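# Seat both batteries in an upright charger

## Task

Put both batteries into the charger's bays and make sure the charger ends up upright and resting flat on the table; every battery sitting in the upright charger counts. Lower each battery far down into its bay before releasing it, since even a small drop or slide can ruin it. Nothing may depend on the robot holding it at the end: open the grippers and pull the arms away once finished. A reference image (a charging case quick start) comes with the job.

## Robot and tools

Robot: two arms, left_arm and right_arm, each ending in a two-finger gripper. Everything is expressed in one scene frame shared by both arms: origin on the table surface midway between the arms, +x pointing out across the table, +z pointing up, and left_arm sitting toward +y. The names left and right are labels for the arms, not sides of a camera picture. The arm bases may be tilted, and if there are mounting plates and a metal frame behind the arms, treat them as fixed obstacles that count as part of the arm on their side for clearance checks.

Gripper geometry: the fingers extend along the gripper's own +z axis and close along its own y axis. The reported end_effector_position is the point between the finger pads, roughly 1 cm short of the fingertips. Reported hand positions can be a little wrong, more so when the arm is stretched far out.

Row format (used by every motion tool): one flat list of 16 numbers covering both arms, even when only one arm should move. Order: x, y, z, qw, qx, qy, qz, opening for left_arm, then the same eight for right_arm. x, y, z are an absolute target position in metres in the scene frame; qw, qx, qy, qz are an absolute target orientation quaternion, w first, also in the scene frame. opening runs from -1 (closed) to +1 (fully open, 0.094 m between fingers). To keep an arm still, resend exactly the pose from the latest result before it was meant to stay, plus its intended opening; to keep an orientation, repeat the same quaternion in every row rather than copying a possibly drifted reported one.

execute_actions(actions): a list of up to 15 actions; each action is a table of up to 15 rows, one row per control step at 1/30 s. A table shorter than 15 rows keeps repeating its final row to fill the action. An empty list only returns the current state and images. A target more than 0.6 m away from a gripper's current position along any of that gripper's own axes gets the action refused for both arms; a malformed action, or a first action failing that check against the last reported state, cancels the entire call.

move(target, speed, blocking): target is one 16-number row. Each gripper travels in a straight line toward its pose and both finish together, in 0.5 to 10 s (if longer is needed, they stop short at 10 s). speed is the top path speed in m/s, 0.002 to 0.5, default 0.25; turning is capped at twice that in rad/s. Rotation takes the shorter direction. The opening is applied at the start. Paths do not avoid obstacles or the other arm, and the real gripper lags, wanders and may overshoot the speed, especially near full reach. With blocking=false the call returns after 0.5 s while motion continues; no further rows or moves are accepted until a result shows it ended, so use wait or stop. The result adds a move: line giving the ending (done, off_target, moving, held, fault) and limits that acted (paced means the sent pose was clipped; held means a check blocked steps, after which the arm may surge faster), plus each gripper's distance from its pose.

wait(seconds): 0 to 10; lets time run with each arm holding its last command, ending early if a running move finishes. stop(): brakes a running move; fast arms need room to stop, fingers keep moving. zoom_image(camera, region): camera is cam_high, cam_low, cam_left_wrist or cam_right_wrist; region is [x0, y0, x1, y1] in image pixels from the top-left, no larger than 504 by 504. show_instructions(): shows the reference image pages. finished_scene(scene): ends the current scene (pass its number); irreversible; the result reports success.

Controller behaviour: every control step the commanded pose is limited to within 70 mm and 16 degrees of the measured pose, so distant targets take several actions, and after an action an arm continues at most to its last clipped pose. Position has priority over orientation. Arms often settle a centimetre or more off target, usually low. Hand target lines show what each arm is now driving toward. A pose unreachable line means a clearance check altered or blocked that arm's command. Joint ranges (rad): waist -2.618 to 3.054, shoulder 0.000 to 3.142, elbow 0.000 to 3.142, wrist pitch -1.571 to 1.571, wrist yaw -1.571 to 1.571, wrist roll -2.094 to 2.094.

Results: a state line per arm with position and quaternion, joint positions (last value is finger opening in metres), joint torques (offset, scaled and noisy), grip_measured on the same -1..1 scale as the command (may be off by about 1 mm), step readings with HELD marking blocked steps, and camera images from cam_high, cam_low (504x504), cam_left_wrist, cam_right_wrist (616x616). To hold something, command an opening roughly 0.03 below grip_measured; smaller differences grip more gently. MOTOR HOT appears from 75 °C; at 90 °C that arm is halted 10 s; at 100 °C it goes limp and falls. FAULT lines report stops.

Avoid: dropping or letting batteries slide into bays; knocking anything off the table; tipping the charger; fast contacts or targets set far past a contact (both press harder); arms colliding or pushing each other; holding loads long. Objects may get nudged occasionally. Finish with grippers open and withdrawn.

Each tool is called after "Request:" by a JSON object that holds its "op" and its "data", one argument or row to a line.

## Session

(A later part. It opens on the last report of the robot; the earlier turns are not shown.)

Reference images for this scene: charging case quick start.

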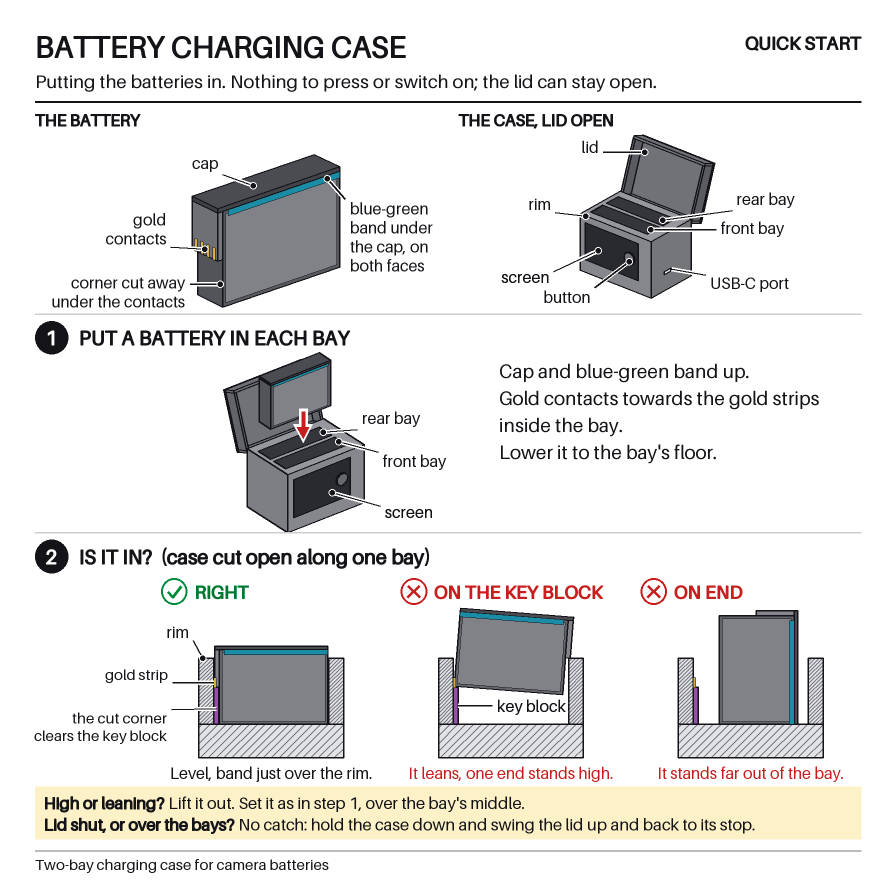

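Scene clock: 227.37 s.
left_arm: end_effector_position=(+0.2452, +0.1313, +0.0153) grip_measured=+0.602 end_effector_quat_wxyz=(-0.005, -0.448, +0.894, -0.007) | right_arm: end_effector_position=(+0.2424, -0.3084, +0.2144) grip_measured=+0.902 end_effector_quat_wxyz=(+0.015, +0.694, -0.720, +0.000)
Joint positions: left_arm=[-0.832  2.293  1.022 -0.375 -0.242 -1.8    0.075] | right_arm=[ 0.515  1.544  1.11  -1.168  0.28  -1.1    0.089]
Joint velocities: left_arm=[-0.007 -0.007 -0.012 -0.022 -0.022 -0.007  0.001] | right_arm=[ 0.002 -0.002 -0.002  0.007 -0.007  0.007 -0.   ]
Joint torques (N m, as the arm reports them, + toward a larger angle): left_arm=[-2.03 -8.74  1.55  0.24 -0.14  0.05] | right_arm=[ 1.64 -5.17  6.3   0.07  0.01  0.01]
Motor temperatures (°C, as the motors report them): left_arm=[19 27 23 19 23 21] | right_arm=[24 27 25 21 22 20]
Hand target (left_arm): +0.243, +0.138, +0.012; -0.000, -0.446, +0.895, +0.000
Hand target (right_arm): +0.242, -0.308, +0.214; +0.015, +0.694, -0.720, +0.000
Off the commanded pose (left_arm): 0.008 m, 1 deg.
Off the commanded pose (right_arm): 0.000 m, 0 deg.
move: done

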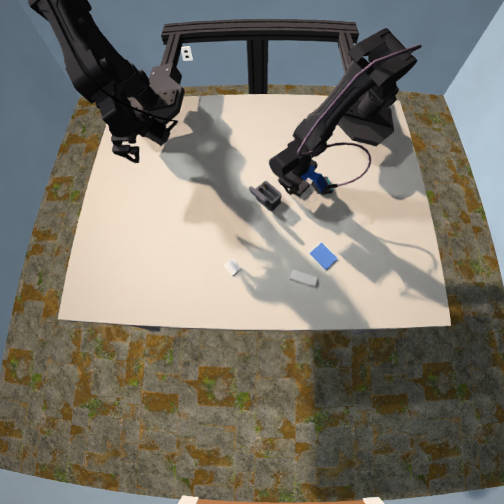

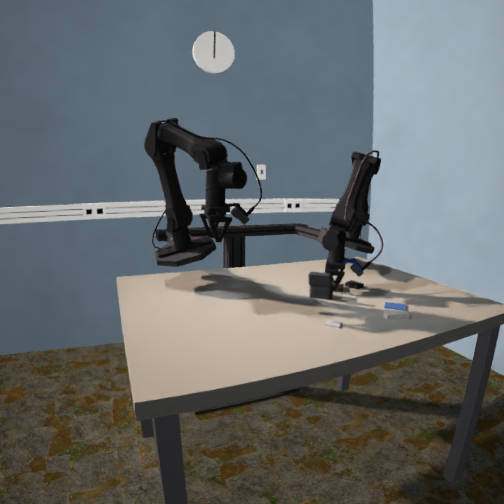

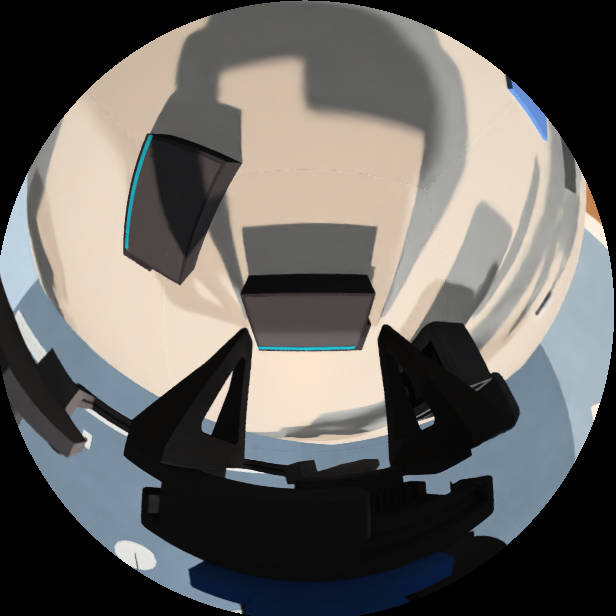

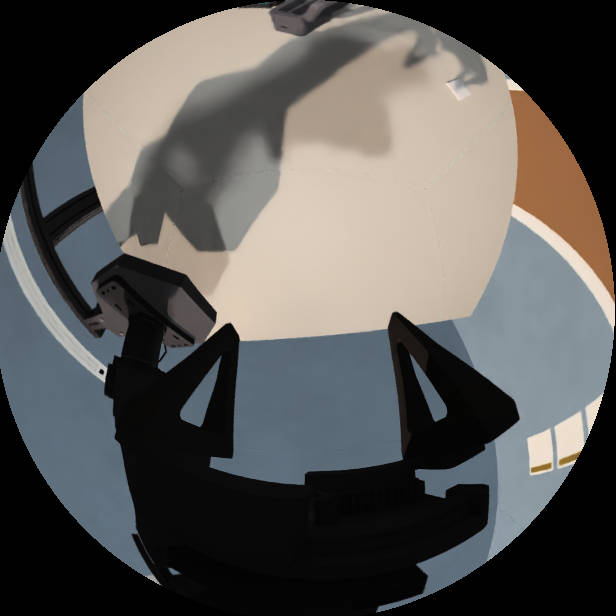

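Request:
{"op": "move", "data": {
  "target": [0.2515,0.151,0.012,0,-0.446,0.895,0,0.6, 0.2424,-0.3084,0.2144,0.015,0.694,-0.72,0,0.9],
  "speed": 0.05
}}

Scene clock: 231.33 s.
left_arm: end_effector_position=(+0.2494, +0.1462, +0.0092) grip_measured=+0.602 end_effector_quat_wxyz=(-0.007, -0.446, +0.895, +0.002) | right_arm: end_effector_position=(+0.2424, -0.3084, +0.2144) grip_measured=+0.902 end_effector_quat_wxyz=(+0.015, +0.694, -0.720, +0.000)
Joint positions: left_arm=[-0.787  2.291  0.999 -0.363 -0.246 -1.755  0.075] | right_arm=[ 0.515  1.544  1.11  -1.168  0.28  -1.1    0.089]
Joint velocities: left_arm=[ 0.007 -0.002 -0.012  0.022 -0.037 -0.007 -0.001] | right_arm=[ 0.002 -0.007 -0.017 -0.022 -0.007  0.022  0.   ]
Joint torques (N m, as the arm reports them, + toward a larger angle): left_arm=[ -1.83 -10.55   1.43   0.21  -0.08   0.04] | right_arm=[ 1.64 -5.12  6.17  0.1   0.01 -0.05]
Motor temperatures (°C, as the motors report them): left_arm=[19 27 23 19 23 21] | right_arm=[23 27 25 21 22 20]
Hand target (left_arm): +0.252, +0.151, +0.012; +0.000, -0.446, +0.895, +0.000
Hand target (right_arm): +0.242, -0.308, +0.214; +0.015, +0.694, -0.720, -0.000
Off the commanded pose (left_arm): 0.006 m, 1 deg.
Off the commanded pose (right_arm): 0.000 m, 0 deg.
move: done

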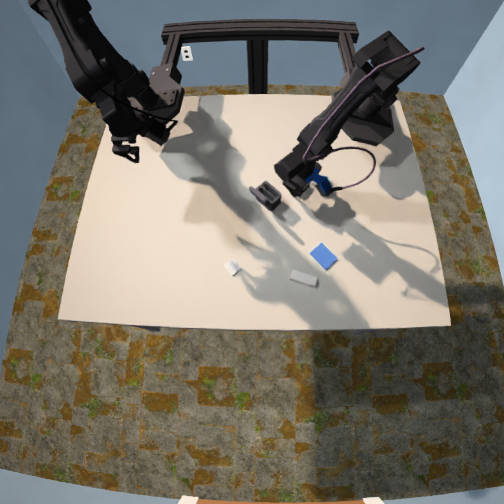

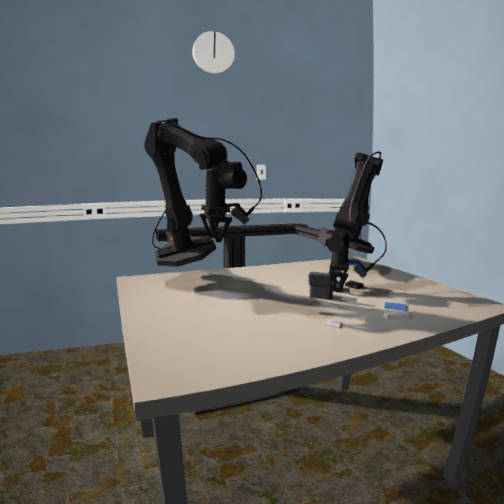

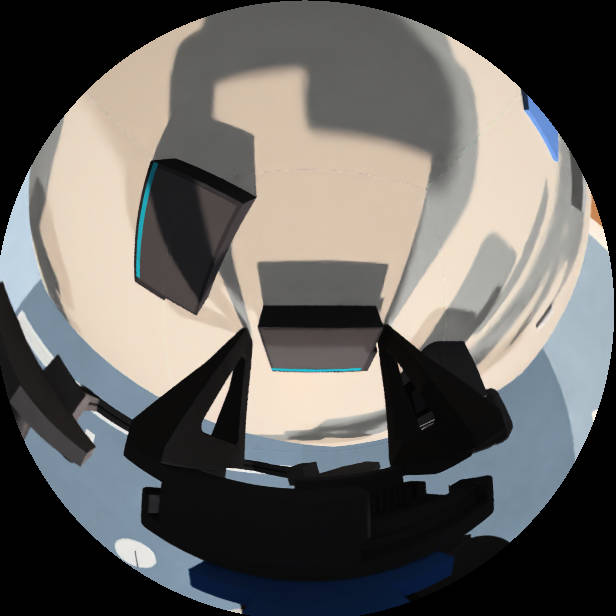

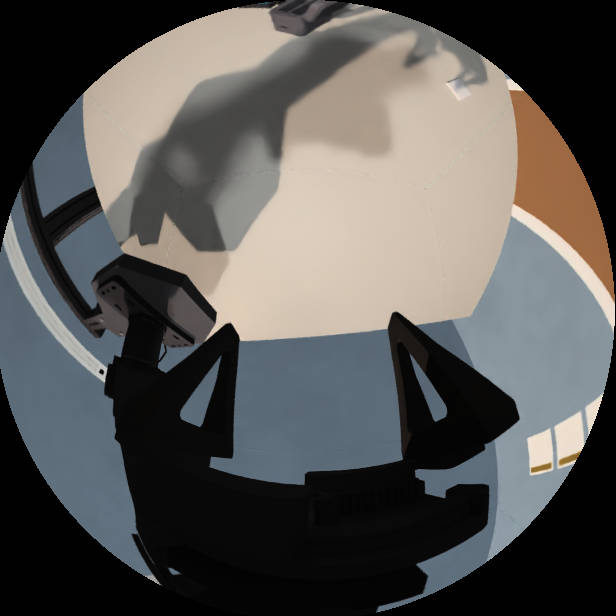

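Request:
{"op": "execute_actions", "data": {
  "actions": [
    [[0.253,0.149,0.016,0,-0.446,0.895,0,0.45, 0.2424,-0.3084,0.2144,0.015,0.694,-0.72,0,0.9]],
    [[0.253,0.149,0.016,0,-0.446,0.895,0,0.45, 0.2424,-0.3084,0.2144,0.015,0.694,-0.72,0,0.9],[0.253,0.149,0.016,0,-0.446,0.895,0,0.40, 0.2424,-0.3084,0.2144,0.015,0.694,-0.72,0,0.9],[0.253,0.149,0.016,0,-0.446,0.895,0,0.35, 0.2424,-0.3084,0.2144,0.015,0.694,-0.72,0,0.9],[0.253,0.149,0.016,0,-0.446,0.895,0,0.31, 0.2424,-0.3084,0.2144,0.015,0.694,-0.72,0,0.9],[0.253,0.149,0.016,0,-0.446,0.895,0,0.28, 0.2424,-0.3084,0.2144,0.015,0.694,-0.72,0,0.9],[0.253,0.149,0.016,0,-0.446,0.895,0,0.26, 0.2424,-0.3084,0.2144,0.015,0.694,-0.72,0,0.9],[0.253,0.149,0.016,0,-0.446,0.895,0,0.24, 0.2424,-0.3084,0.2144,0.015,0.694,-0.72,0,0.9],[0.253,0.149,0.016,0,-0.446,0.895,0,0.22, 0.2424,-0.3084,0.2144,0.015,0.694,-0.72,0,0.9],[0.253,0.149,0.016,0,-0.446,0.895,0,0.21, 0.2424,-0.3084,0.2144,0.015,0.694,-0.72,0,0.9],[0.253,0.149,0.016,0,-0.446,0.895,0,0.20, 0.2424,-0.3084,0.2144,0.015,0.694,-0.72,0,0.9],[0.253,0.149,0.016,0,-0.446,0.895,0,0.19, 0.2424,-0.3084,0.2144,0.015,0.694,-0.72,0,0.9],[0.253,0.149,0.016,0,-0.446,0.895,0,0.18, 0.2424,-0.3084,0.2144,0.015,0.694,-0.72,0,0.9],[0.253,0.149,0.016,0,-0.446,0.895,0,0.17, 0.2424,-0.3084,0.2144,0.015,0.694,-0.72,0,0.9],[0.253,0.149,0.016,0,-0.446,0.895,0,0.16, 0.2424,-0.3084,0.2144,0.015,0.694,-0.72,0,0.9]]
  ]
}}

Scene clock: 244.43 s.
left_arm: end_effector_position=(+0.2495, +0.1463, +0.0092) grip_measured=+0.214 end_effector_quat_wxyz=(-0.007, -0.445, +0.896, +0.002) | right_arm: end_effector_position=(+0.2424, -0.3084, +0.2144) grip_measured=+0.902 end_effector_quat_wxyz=(+0.015, +0.694, -0.720, +0.000)
Joint positions: left_arm=[-0.787  2.291  0.999 -0.363 -0.247 -1.752  0.057] | right_arm=[ 0.515  1.544  1.11  -1.168  0.28  -1.1    0.089]
Joint velocities: left_arm=[ 0.007  0.012  0.007  0.081  0.007 -0.037  0.001] | right_arm=[-0.007  0.007 -0.012 -0.022 -0.022  0.037  0.   ]
Joint torques (N m, as the arm reports them, + toward a larger angle): left_arm=[ -2.3  -11.24   2.2    0.02  -0.1    0.03] | right_arm=[ 1.75 -5.13  6.33  0.1  -0.01 -0.04]
Motor temperatures (°C, as the motors report them): left_arm=[19 28 23 19 23 21] | right_arm=[23 27 25 21 22 20]
Hand target (left_arm): +0.253, +0.149, +0.016; -0.000, -0.446, +0.895, -0.000
Hand target (right_arm): +0.242, -0.308, +0.214; +0.015, +0.694, -0.720, -0.000
Off the commanded pose (left_arm): 0.008 m, 1 deg.
Off the commanded pose (right_arm): 0.000 m, 0 deg.
Step readings (end_effector_position; steps 1 to 15: 1st action; 16 to 30: 2nd action):
0: left_arm (+0.2495, +0.1463, +0.0092) | right_arm (+0.2424, -0.3084, +0.2144)
1: left_arm (+0.2495, +0.1463, +0.0092) | right_arm (+0.2424, -0.3084, +0.2144)
2: left_arm (+0.2495, +0.1463, +0.0092) | right_arm (+0.2424, -0.3084, +0.2144)
4: left_arm (+0.2495, +0.1463, +0.0092) | right_arm (+0.2424, -0.3084, +0.2144)
8: left_arm (+0.2495, +0.1463, +0.0092) | right_arm (+0.2424, -0.3084, +0.2144)
15: left_arm (+0.2495, +0.1463, +0.0092) | right_arm (+0.2424, -0.3084, +0.2144)
16: left_arm (+0.2495, +0.1463, +0.0092) | right_arm (+0.2424, -0.3084, +0.2144)
17: left_arm (+0.2495, +0.1463, +0.0092) | right_arm (+0.2424, -0.3084, +0.2144)
19: left_arm (+0.2495, +0.1463, +0.0092) | right_arm (+0.2424, -0.3084, +0.2144)
23: left_arm (+0.2495, +0.1463, +0.0092) | right_arm (+0.2424, -0.3084, +0.2144)
30: end_effector_position above

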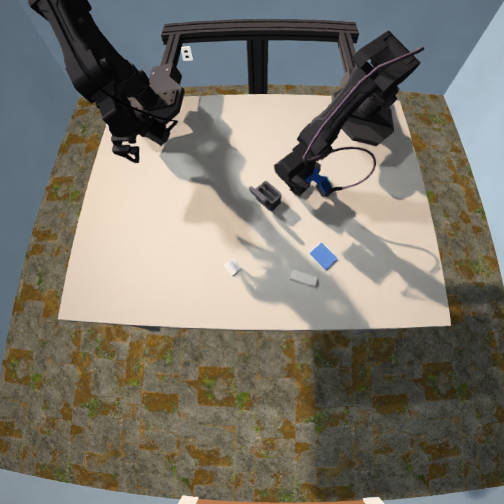

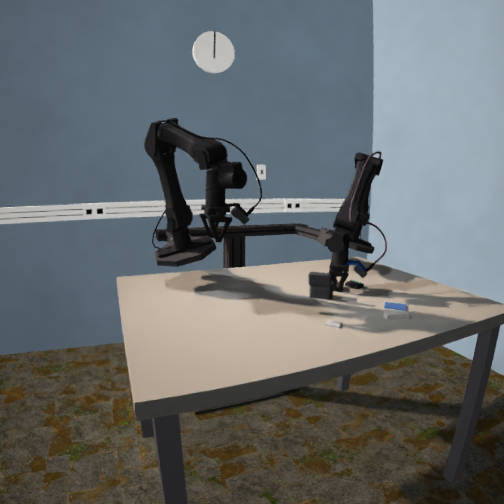

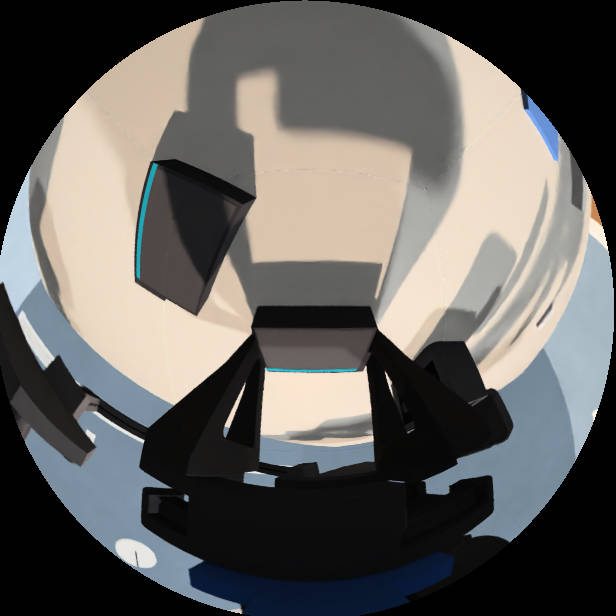

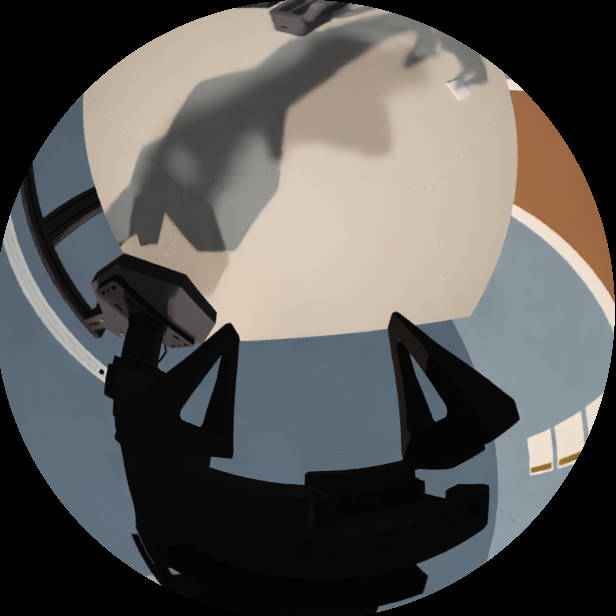

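Request:
{"op": "move", "data": {
  "target": [0.253,0.149,0.075,0,-0.446,0.895,0,0.18, 0.26,-0.16,0.2,0,-0.85,0.527,0,0.9],
  "speed": 0.25
}}

Request:
{"op": "move", "data": {
  "target": [0.33,0.30,0.06,0,0.208,0.978,0,0.18, 0.275,-0.02,0.17,0,-0.948,0.317,0,0.9],
  "speed": 0.35
}}

Scene clock: 268.57 s.
left_arm: end_effector_position=(+0.2440, +0.1599, +0.0616) grip_measured=+0.214 end_effector_quat_wxyz=(-0.009, -0.447, +0.894, +0.018) | right_arm: end_effector_position=(+0.2550, -0.1731, +0.1914) grip_measured=+0.902 end_effector_quat_wxyz=(+0.023, +0.847, -0.532, +0.005)
Joint positions: left_arm=[-0.816  2.118  0.999 -0.577 -0.247 -1.794  0.057] | right_arm=[ 0.844  1.948  1.362 -1.118  0.275 -1.241  0.089]
Joint velocities: left_arm=[-0.007 -0.007 -0.002  0.022  0.007 -0.051 -0.001] | right_arm=[-0.012  0.002  0.007  0.007 -0.066  0.007 -0.   ]
Joint torques (N m, as the arm reports them, + toward a larger angle): left_arm=[ -3.57 -10.12   5.26  -0.07  -0.05  -0.1 ] | right_arm=[ 3.58 -7.81  9.4   0.15 -0.12 -0.1 ]
Motor temperatures (°C, as the motors report them): left_arm=[19 29 23 19 23 21] | right_arm=[23 27 25 21 22 20]
Hand target (left_arm): +0.253, +0.149, +0.076; -0.000, -0.446, +0.895, -0.000
Hand target (right_arm): +0.260, -0.162, +0.199; +0.002, +0.850, -0.527, +0.004
Off the commanded pose (left_arm): 0.019 m, 2 deg.
Off the commanded pose (right_arm): 0.016 m, 3 deg.
move: off_target (left_arm, right_arm)

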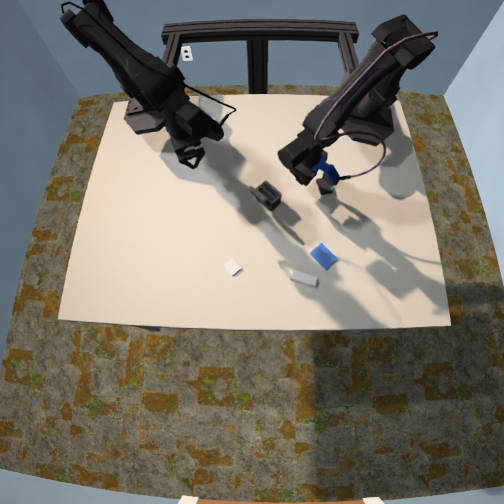

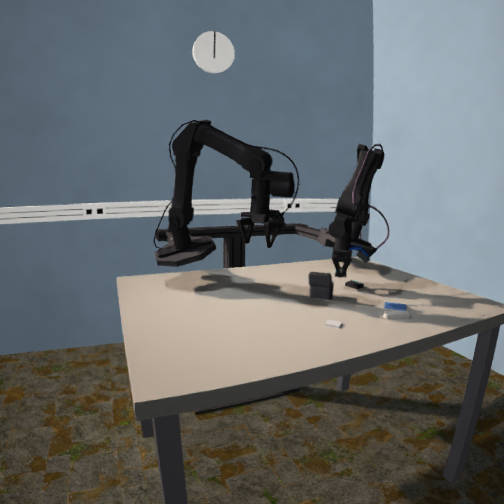

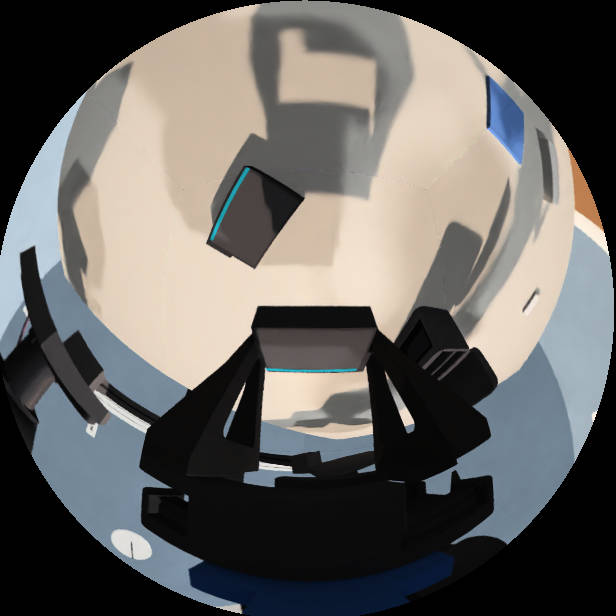

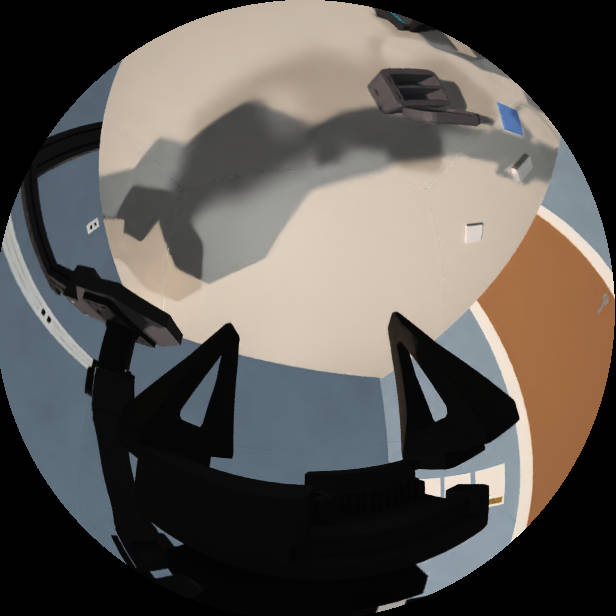

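Scene clock: 271.20 s.
left_arm: end_effector_position=(+0.3225, +0.3026, +0.0529) grip_measured=+0.214 end_effector_quat_wxyz=(-0.020, +0.212, +0.977, +0.006) | right_arm: end_effector_position=(+0.2793, -0.0295, +0.1587) grip_measured=+0.902 end_effector_quat_wxyz=(+0.011, +0.945, -0.328, +0.006)
Joint positions: left_arm=[-0.284  1.95   0.925 -0.528 -0.271  0.108  0.057] | right_arm=[ 1.01   2.467  1.953 -1.205  0.254 -1.532  0.089]
Joint velocities: left_arm=[ 0.002 -0.012 -0.002  0.007  0.007  0.037 -0.001] | right_arm=[-0.022  0.017 -0.007  0.007 -0.022  0.007 -0.001]
Joint torques (N m, as the arm reports them, + toward a larger angle): left_arm=[ -1.65 -10.1    3.21   0.19   0.05   0.08] | right_arm=[  4.62 -11.72   9.64  -0.12  -0.18  -0.07]
Motor temperatures (°C, as the motors report them): left_arm=[19 29 23 19 23 21] | right_arm=[23 27 25 21 22 20]
Hand target (left_arm): +0.332, +0.301, +0.060; -0.000, +0.208, +0.978, +0.000
Hand target (right_arm): +0.275, -0.021, +0.169; +0.001, +0.948, -0.317, +0.002
Off the commanded pose (left_arm): 0.011 m, 2 deg.
Off the commanded pose (right_arm): 0.015 m, 2 deg.
move: off_target (left_arm, right_arm)

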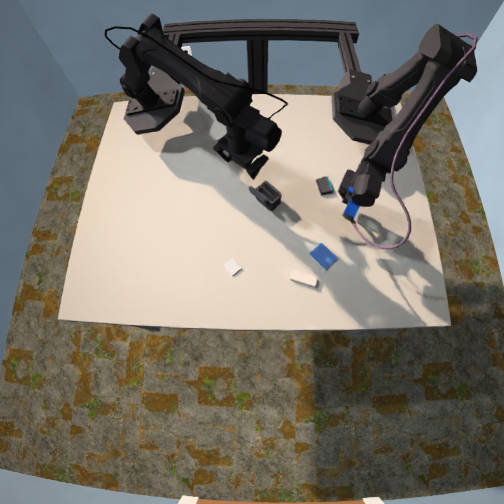

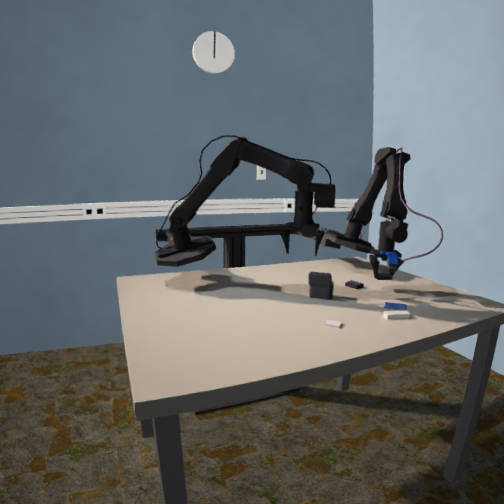

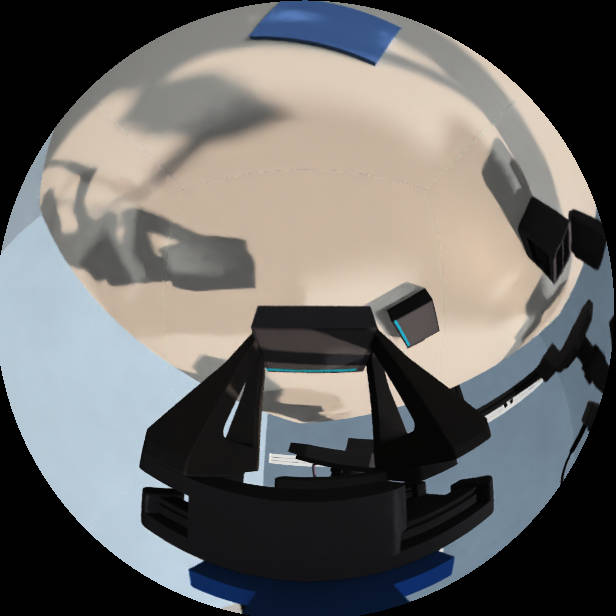

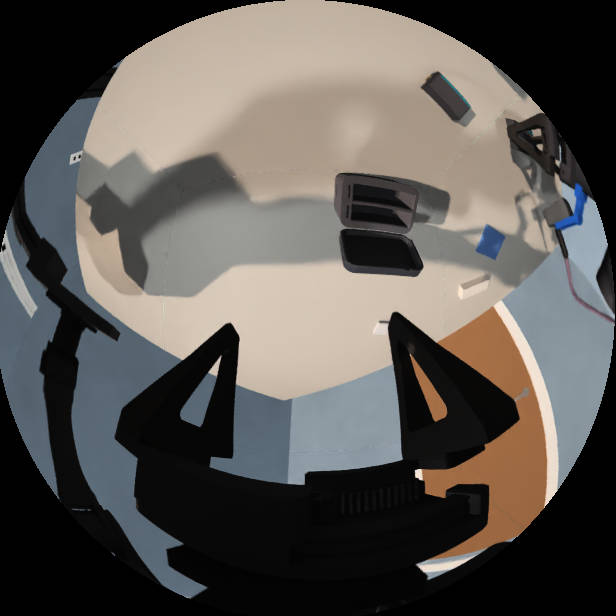

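Request:
{"op": "move", "data": {
  "target": [0.33,0.30,0.024,0,0.208,0.978,0,0.18, 0.287,0.042,0.135,0,-0.948,0.317,0,0.9],
  "speed": 0.12
}}

Scene clock: 280.53 s.
left_arm: end_effector_position=(+0.3317, +0.3001, +0.0258) grip_measured=+0.214 end_effector_quat_wxyz=(-0.001, +0.208, +0.978, +0.004) | right_arm: end_effector_position=(+0.2922, +0.0347, +0.1240) grip_measured=+0.902 end_effector_quat_wxyz=(+0.008, +0.948, -0.319, +0.005)
Joint positions: left_arm=[-0.259  2.031  0.906 -0.379 -0.268  0.138  0.057] | right_arm=[ 1.045  2.839  2.482 -1.367  0.245 -1.515  0.089]
Joint velocities: left_arm=[-0.017  0.007  0.002  0.007 -0.066  0.007 -0.001] | right_arm=[ 0.002 -0.007 -0.007 -0.081  0.037  0.007  0.002]
Joint torques (N m, as the arm reports them, + toward a larger angle): left_arm=[-1.79 -8.03  1.99  0.27  0.02  0.07] | right_arm=[  4.89 -13.82   9.64  -0.08  -0.16   0.07]
Motor temperatures (°C, as the motors report them): left_arm=[19 28 23 19 23 21] | right_arm=[24 28 25 21 22 20]
Hand target (left_arm): +0.330, +0.300, +0.024; -0.000, +0.208, +0.978, -0.000
Hand target (right_arm): +0.287, +0.042, +0.134; -0.001, +0.948, -0.317, +0.001
Off the commanded pose (left_arm): 0.002 m, 0 deg.
Off the commanded pose (right_arm): 0.014 m, 1 deg.
move: off_target (right_arm)

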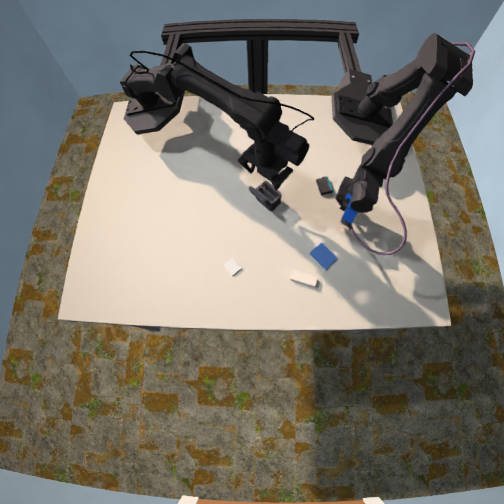

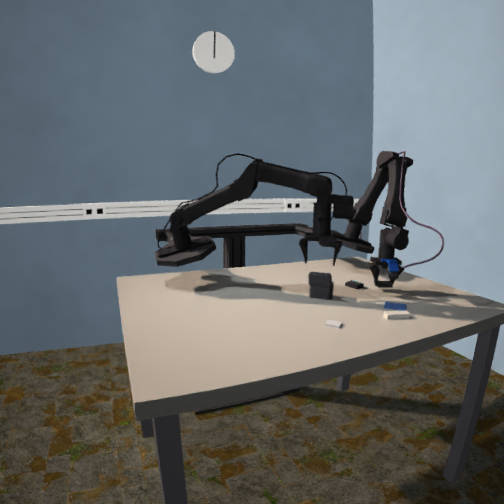

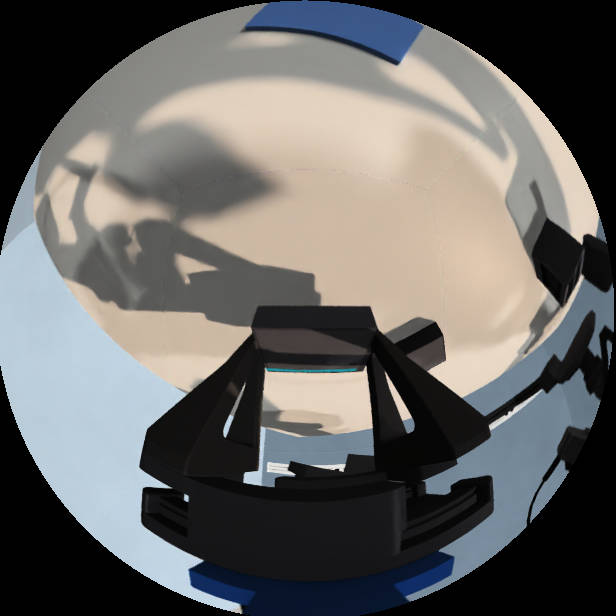

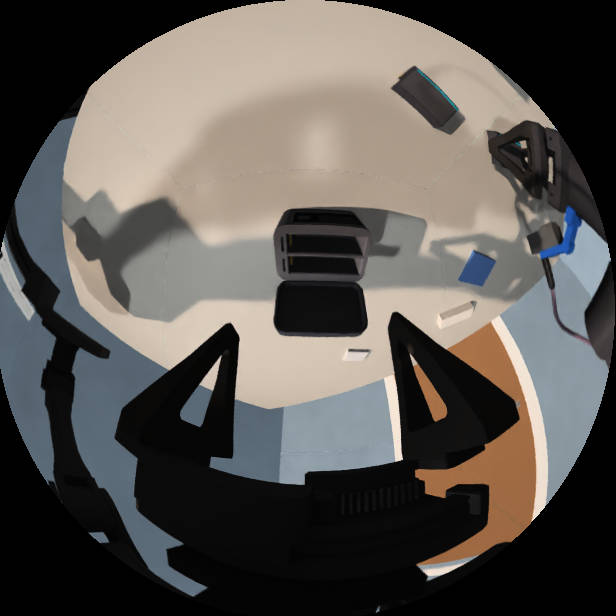

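Request:
{"op": "zoom_image", "data": {
  "camera": "cam_right_wrist",
  "region": [240, 190, 400, 350]
}}

Region (240, 190, 400, 350) of cam_right_wrist's 616x616 image, scaled by 3.150, with more detail than that image has.

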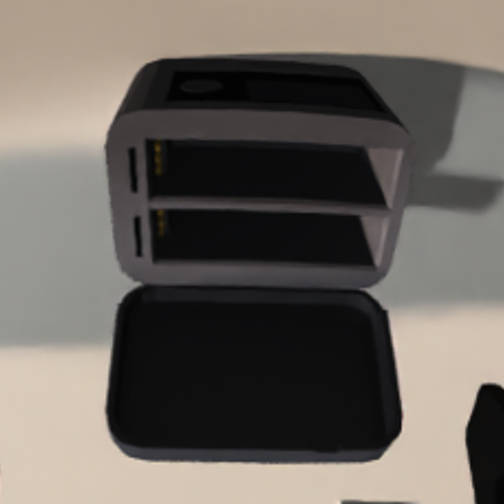

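Request:
{"op": "move", "data": {
  "target": [0.33,0.30,0.011,0,0.208,0.978,0,0.18, 0.291,0.046,0.10,0,-0.9367,0.35,0,0.9],
  "speed": 0.05
}}

Scene clock: 289.70 s.
left_arm: end_effector_position=(+0.3336, +0.2998, +0.0139) grip_measured=+0.214 end_effector_quat_wxyz=(+0.001, +0.207, +0.978, +0.004) | right_arm: end_effector_position=(+0.2893, +0.0413, +0.0979) grip_measured=+0.902 end_effector_quat_wxyz=(+0.012, +0.939, -0.342, +0.004)
Joint positions: left_arm=[-0.248  2.073  0.906 -0.331 -0.268  0.148  0.057] | right_arm=[ 1.045  2.894  2.483 -1.321  0.245 -1.464  0.089]
Joint velocities: left_arm=[ 0.002  0.012 -0.017 -0.007 -0.022 -0.095 -0.001] | right_arm=[-0.012  0.007 -0.007  0.095  0.037  0.022  0.   ]
Joint torques (N m, as the arm reports them, + toward a larger angle): left_arm=[-1.73 -7.82  1.56  0.22  0.04  0.07] | right_arm=[  3.45 -14.15   6.44   0.23  -0.16   0.05]
Motor temperatures (°C, as the motors report them): left_arm=[19 28 23 19 23 21] | right_arm=[24 30 26 21 22 20]
Hand target (left_arm): +0.330, +0.300, +0.011; -0.000, +0.208, +0.978, +0.000
Hand target (right_arm): +0.291, +0.046, +0.100; +0.000, +0.937, -0.350, +0.000
Off the commanded pose (left_arm): 0.005 m, 0 deg.
Off the commanded pose (right_arm): 0.005 m, 2 deg.
move: done

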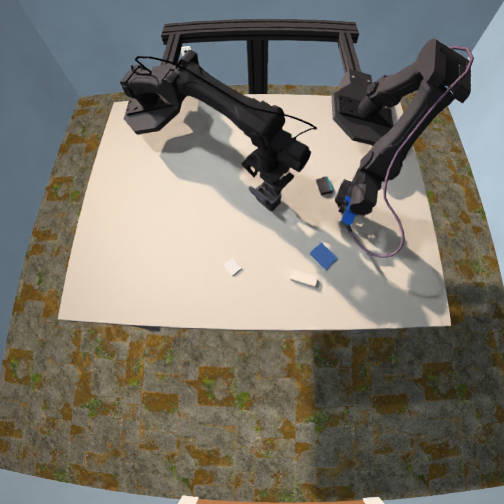

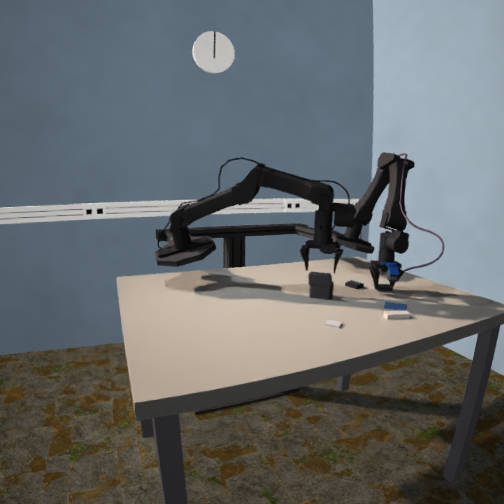

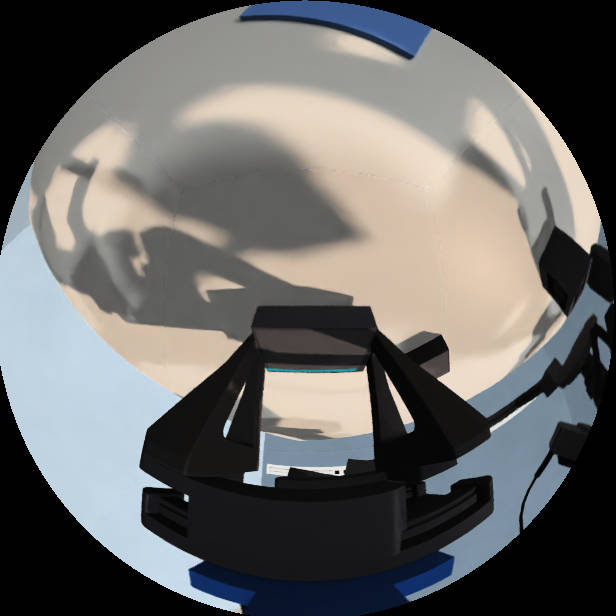

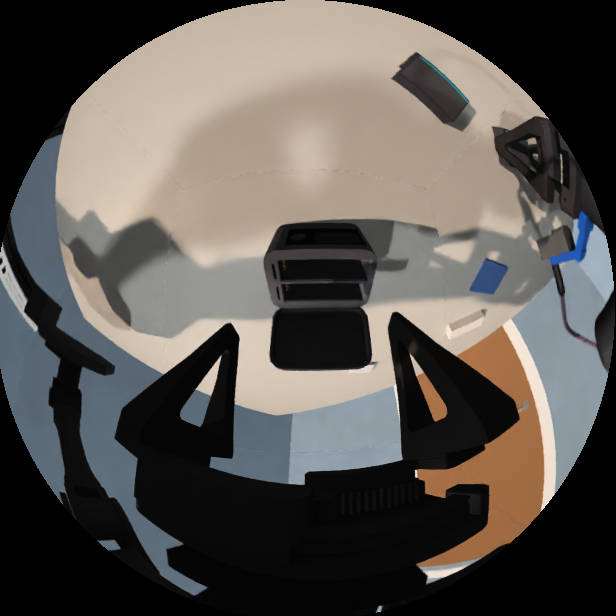

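Request:
{"op": "move", "data": {
  "target": [0.33,0.30,0.004,0,0.208,0.978,0,0.18, 0.292,0.049,0.048,0,-0.9367,0.35,0,0.9],
  "speed": 0.05
}}

Scene clock: 294.30 s.
left_arm: end_effector_position=(+0.3342, +0.2991, +0.0095) grip_measured=+0.214 end_effector_quat_wxyz=(+0.002, +0.208, +0.978, +0.003) | right_arm: end_effector_position=(+0.2907, +0.0451, +0.0463) grip_measured=+0.902 end_effector_quat_wxyz=(+0.009, +0.936, -0.352, +0.003)
Joint positions: left_arm=[-0.245  2.088  0.906 -0.312 -0.266  0.153  0.057] | right_arm=[ 1.023  2.96   2.413 -1.176  0.245 -1.468  0.089]
Joint velocities: left_arm=[-0.012  0.002 -0.012 -0.037 -0.022 -0.022 -0.002] | right_arm=[-0.012 -0.007 -0.007  0.051 -0.022  0.022 -0.   ]
Joint torques (N m, as the arm reports them, + toward a larger angle): left_arm=[-1.61 -7.26  1.57  0.33  0.05  0.06] | right_arm=[  3.49 -14.62   5.63   0.26  -0.12  -0.1 ]
Motor temperatures (°C, as the motors report them): left_arm=[19 28 23 19 23 21] | right_arm=[24 31 25 21 22 20]
Hand target (left_arm): +0.330, +0.300, +0.004; -0.000, +0.208, +0.978, +0.000
Hand target (right_arm): +0.292, +0.049, +0.048; +0.000, +0.937, -0.350, -0.000
Off the commanded pose (left_arm): 0.007 m, 0 deg.
Off the commanded pose (right_arm): 0.004 m, 1 deg.
move: done

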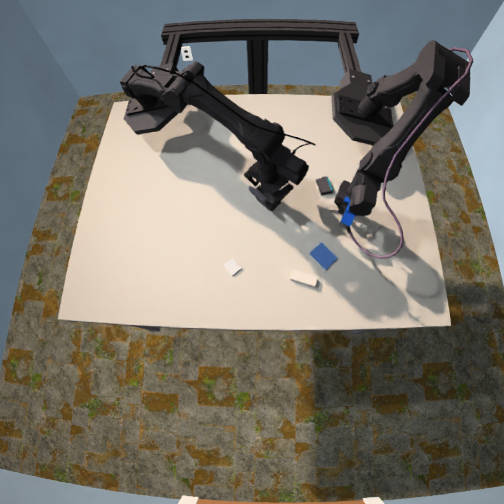

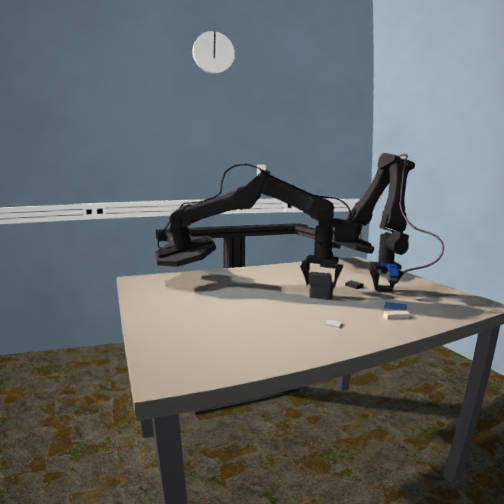

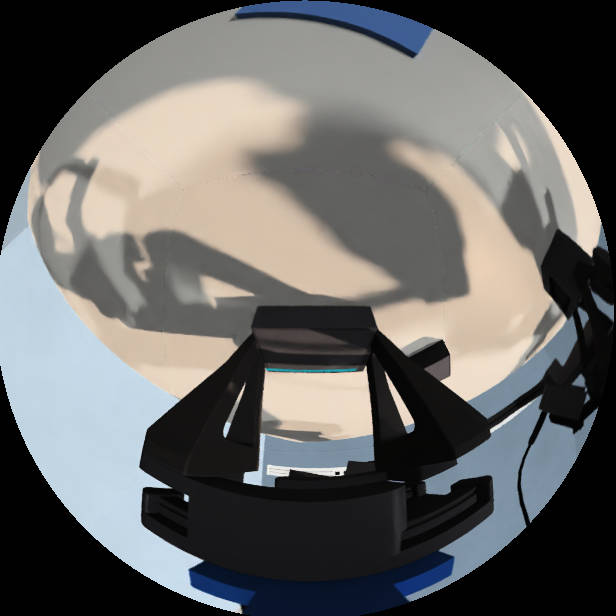

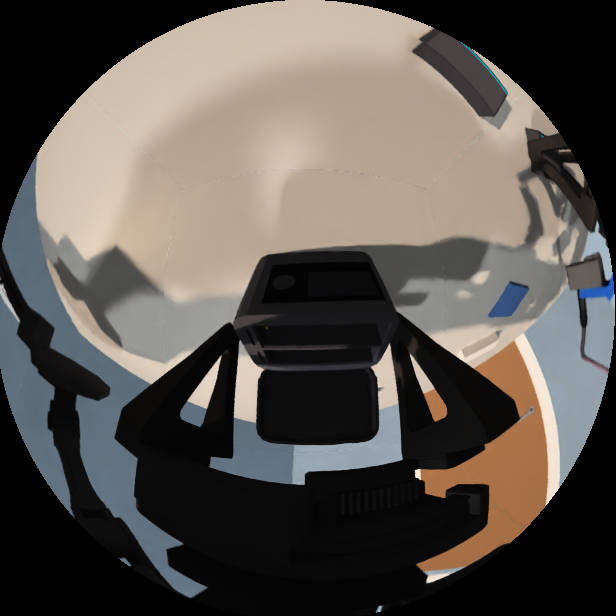

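Request:
{"op": "execute_actions", "data": {
  "actions": [
    [[0.33,0.30,0.007,0,0.208,0.978,0,0.20, 0.292,0.049,0.044,0,-0.9367,0.35,0,0.85],[0.33,0.30,0.007,0,0.208,0.978,0,0.22, 0.292,0.049,0.043,0,-0.9367,0.35,0,0.8],[0.33,0.30,0.007,0,0.208,0.978,0,0.24, 0.292,0.049,0.042,0,-0.9367,0.35,0,0.76],[0.33,0.30,0.007,0,0.208,0.978,0,0.27, 0.292,0.049,0.041,0,-0.9367,0.35,0,0.73],[0.33,0.30,0.007,0,0.208,0.978,0,0.3, 0.292,0.049,0.04,0,-0.9367,0.35,0,0.70],[0.33,0.30,0.007,0,0.208,0.978,0,0.35, 0.292,0.049,0.04,0,-0.9367,0.35,0,0.70],[0.33,0.30,0.007,0,0.208,0.978,0,0.4, 0.292,0.049,0.04,0,-0.9367,0.35,0,0.70],[0.33,0.30,0.007,0,0.208,0.978,0,0.5, 0.292,0.049,0.04,0,-0.9367,0.35,0,0.70]],
    [[0.33,0.30,0.012,0,0.208,0.978,0,0.5, 0.292,0.049,0.04,0,-0.9367,0.35,0,0.68],[0.33,0.30,0.012,0,0.208,0.978,0,0.5, 0.292,0.049,0.04,0,-0.9367,0.35,0,0.66],[0.33,0.30,0.012,0,0.208,0.978,0,0.5, 0.292,0.049,0.04,0,-0.9367,0.35,0,0.64],[0.33,0.30,0.012,0,0.208,0.978,0,0.5, 0.292,0.049,0.04,0,-0.9367,0.35,0,0.62],[0.33,0.30,0.012,0,0.208,0.978,0,0.5, 0.292,0.049,0.04,0,-0.9367,0.35,0,0.60],[0.33,0.30,0.012,0,0.208,0.978,0,0.5, 0.292,0.049,0.04,0,-0.9367,0.35,0,0.58],[0.33,0.30,0.012,0,0.208,0.978,0,0.5, 0.292,0.049,0.04,0,-0.9367,0.35,0,0.56],[0.33,0.30,0.012,0,0.208,0.978,0,0.5, 0.292,0.049,0.04,0,-0.9367,0.35,0,0.54],[0.33,0.30,0.012,0,0.208,0.978,0,0.5, 0.292,0.049,0.04,0,-0.9367,0.35,0,0.52],[0.33,0.30,0.012,0,0.208,0.978,0,0.5, 0.292,0.049,0.04,0,-0.9367,0.35,0,0.50]]
  ]
}}

Scene clock: 308.70 s.
left_arm: end_effector_position=(+0.3344, +0.2989, +0.0095) grip_measured=+0.498 end_effector_quat_wxyz=(+0.003, +0.208, +0.978, +0.003) | right_arm: end_effector_position=(+0.2928, +0.0484, +0.0455) grip_measured=+0.559 end_effector_quat_wxyz=(+0.002, +0.936, -0.351, +0.005)
Joint positions: left_arm=[-0.245  2.088  0.906 -0.312 -0.266  0.153  0.07 ] | right_arm=[ 1.023  2.961  2.413 -1.159  0.245 -1.473  0.073]
Joint velocities: left_arm=[-0.012  0.002  0.007 -0.007  0.007 -0.022  0.001] | right_arm=[ 0.002  0.012  0.012 -0.007  0.007 -0.022 -0.001]
Joint torques (N m, as the arm reports them, + toward a larger angle): left_arm=[-2.13 -9.66  1.63  0.11  0.05  0.02] | right_arm=[  3.28 -13.55   5.31   0.35  -0.11  -0.08]
Motor temperatures (°C, as the motors report them): left_arm=[19 28 23 19 23 21] | right_arm=[24 32 25 21 22 20]
Hand target (left_arm): +0.330, +0.300, +0.012; -0.000, +0.208, +0.978, +0.000
Hand target (right_arm): +0.292, +0.049, +0.040; +0.000, +0.937, -0.350, +0.000
Off the commanded pose (left_arm): 0.005 m, 0 deg.
Off the commanded pose (right_arm): 0.006 m, 1 deg.
Step readings (end_effector_position; steps 1 to 15: 1st action; 16 to 30: 2nd action):
0: left_arm (+0.3342, +0.2991, +0.0095) | right_arm (+0.2910, +0.0456, +0.0463)
1: left_arm (+0.3342, +0.2991, +0.0095) | right_arm (+0.2910, +0.0457, +0.0463)
2: left_arm (+0.3342, +0.2991, +0.0095) | right_arm (+0.2913, +0.0460, +0.0463)
4: left_arm (+0.3342, +0.2990, +0.0095) | right_arm (+0.2917, +0.0467, +0.0463)
8: left_arm (+0.3344, +0.2989, +0.0095) | right_arm (+0.2928, +0.0482, +0.0462)
15: left_arm (+0.3344, +0.2989, +0.0095) | right_arm (+0.2933, +0.0489, +0.0462)
16: left_arm (+0.3344, +0.2989, +0.0095) | right_arm (+0.2934, +0.0490, +0.0462)
17: left_arm (+0.3344, +0.2989, +0.0095) | right_arm (+0.2934, +0.0490, +0.0462)
19: left_arm (+0.3344, +0.2989, +0.0095) | right_arm (+0.2933, +0.0489, +0.0461)
23: left_arm (+0.3344, +0.2989, +0.0095) | right_arm (+0.2928, +0.0484, +0.0455)
30: end_effector_position above

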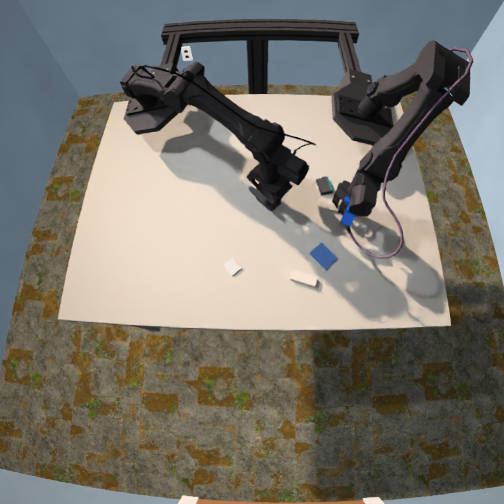

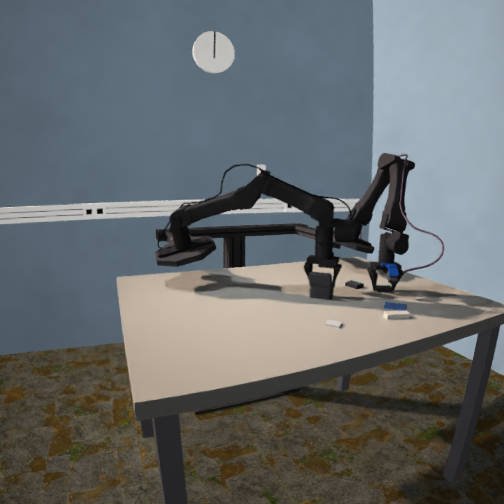

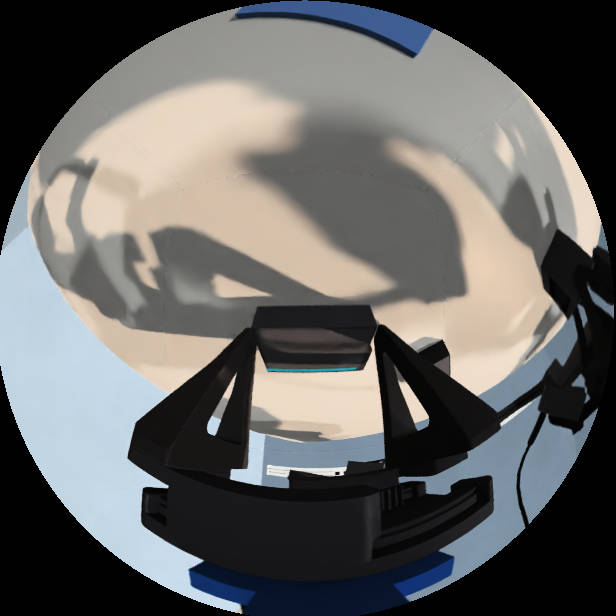

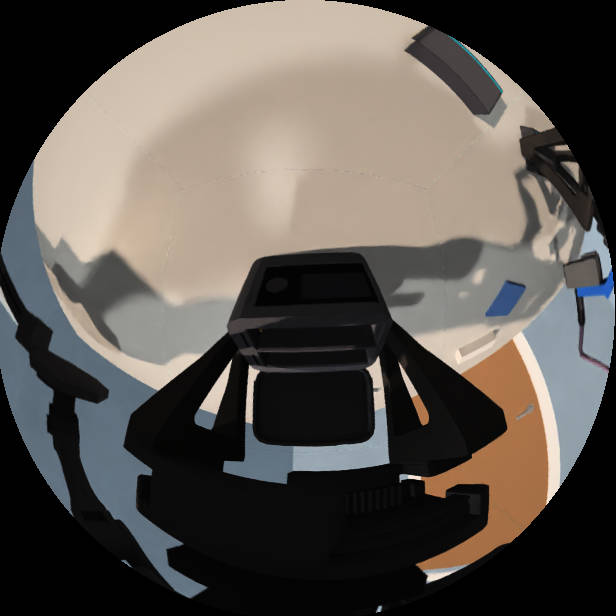

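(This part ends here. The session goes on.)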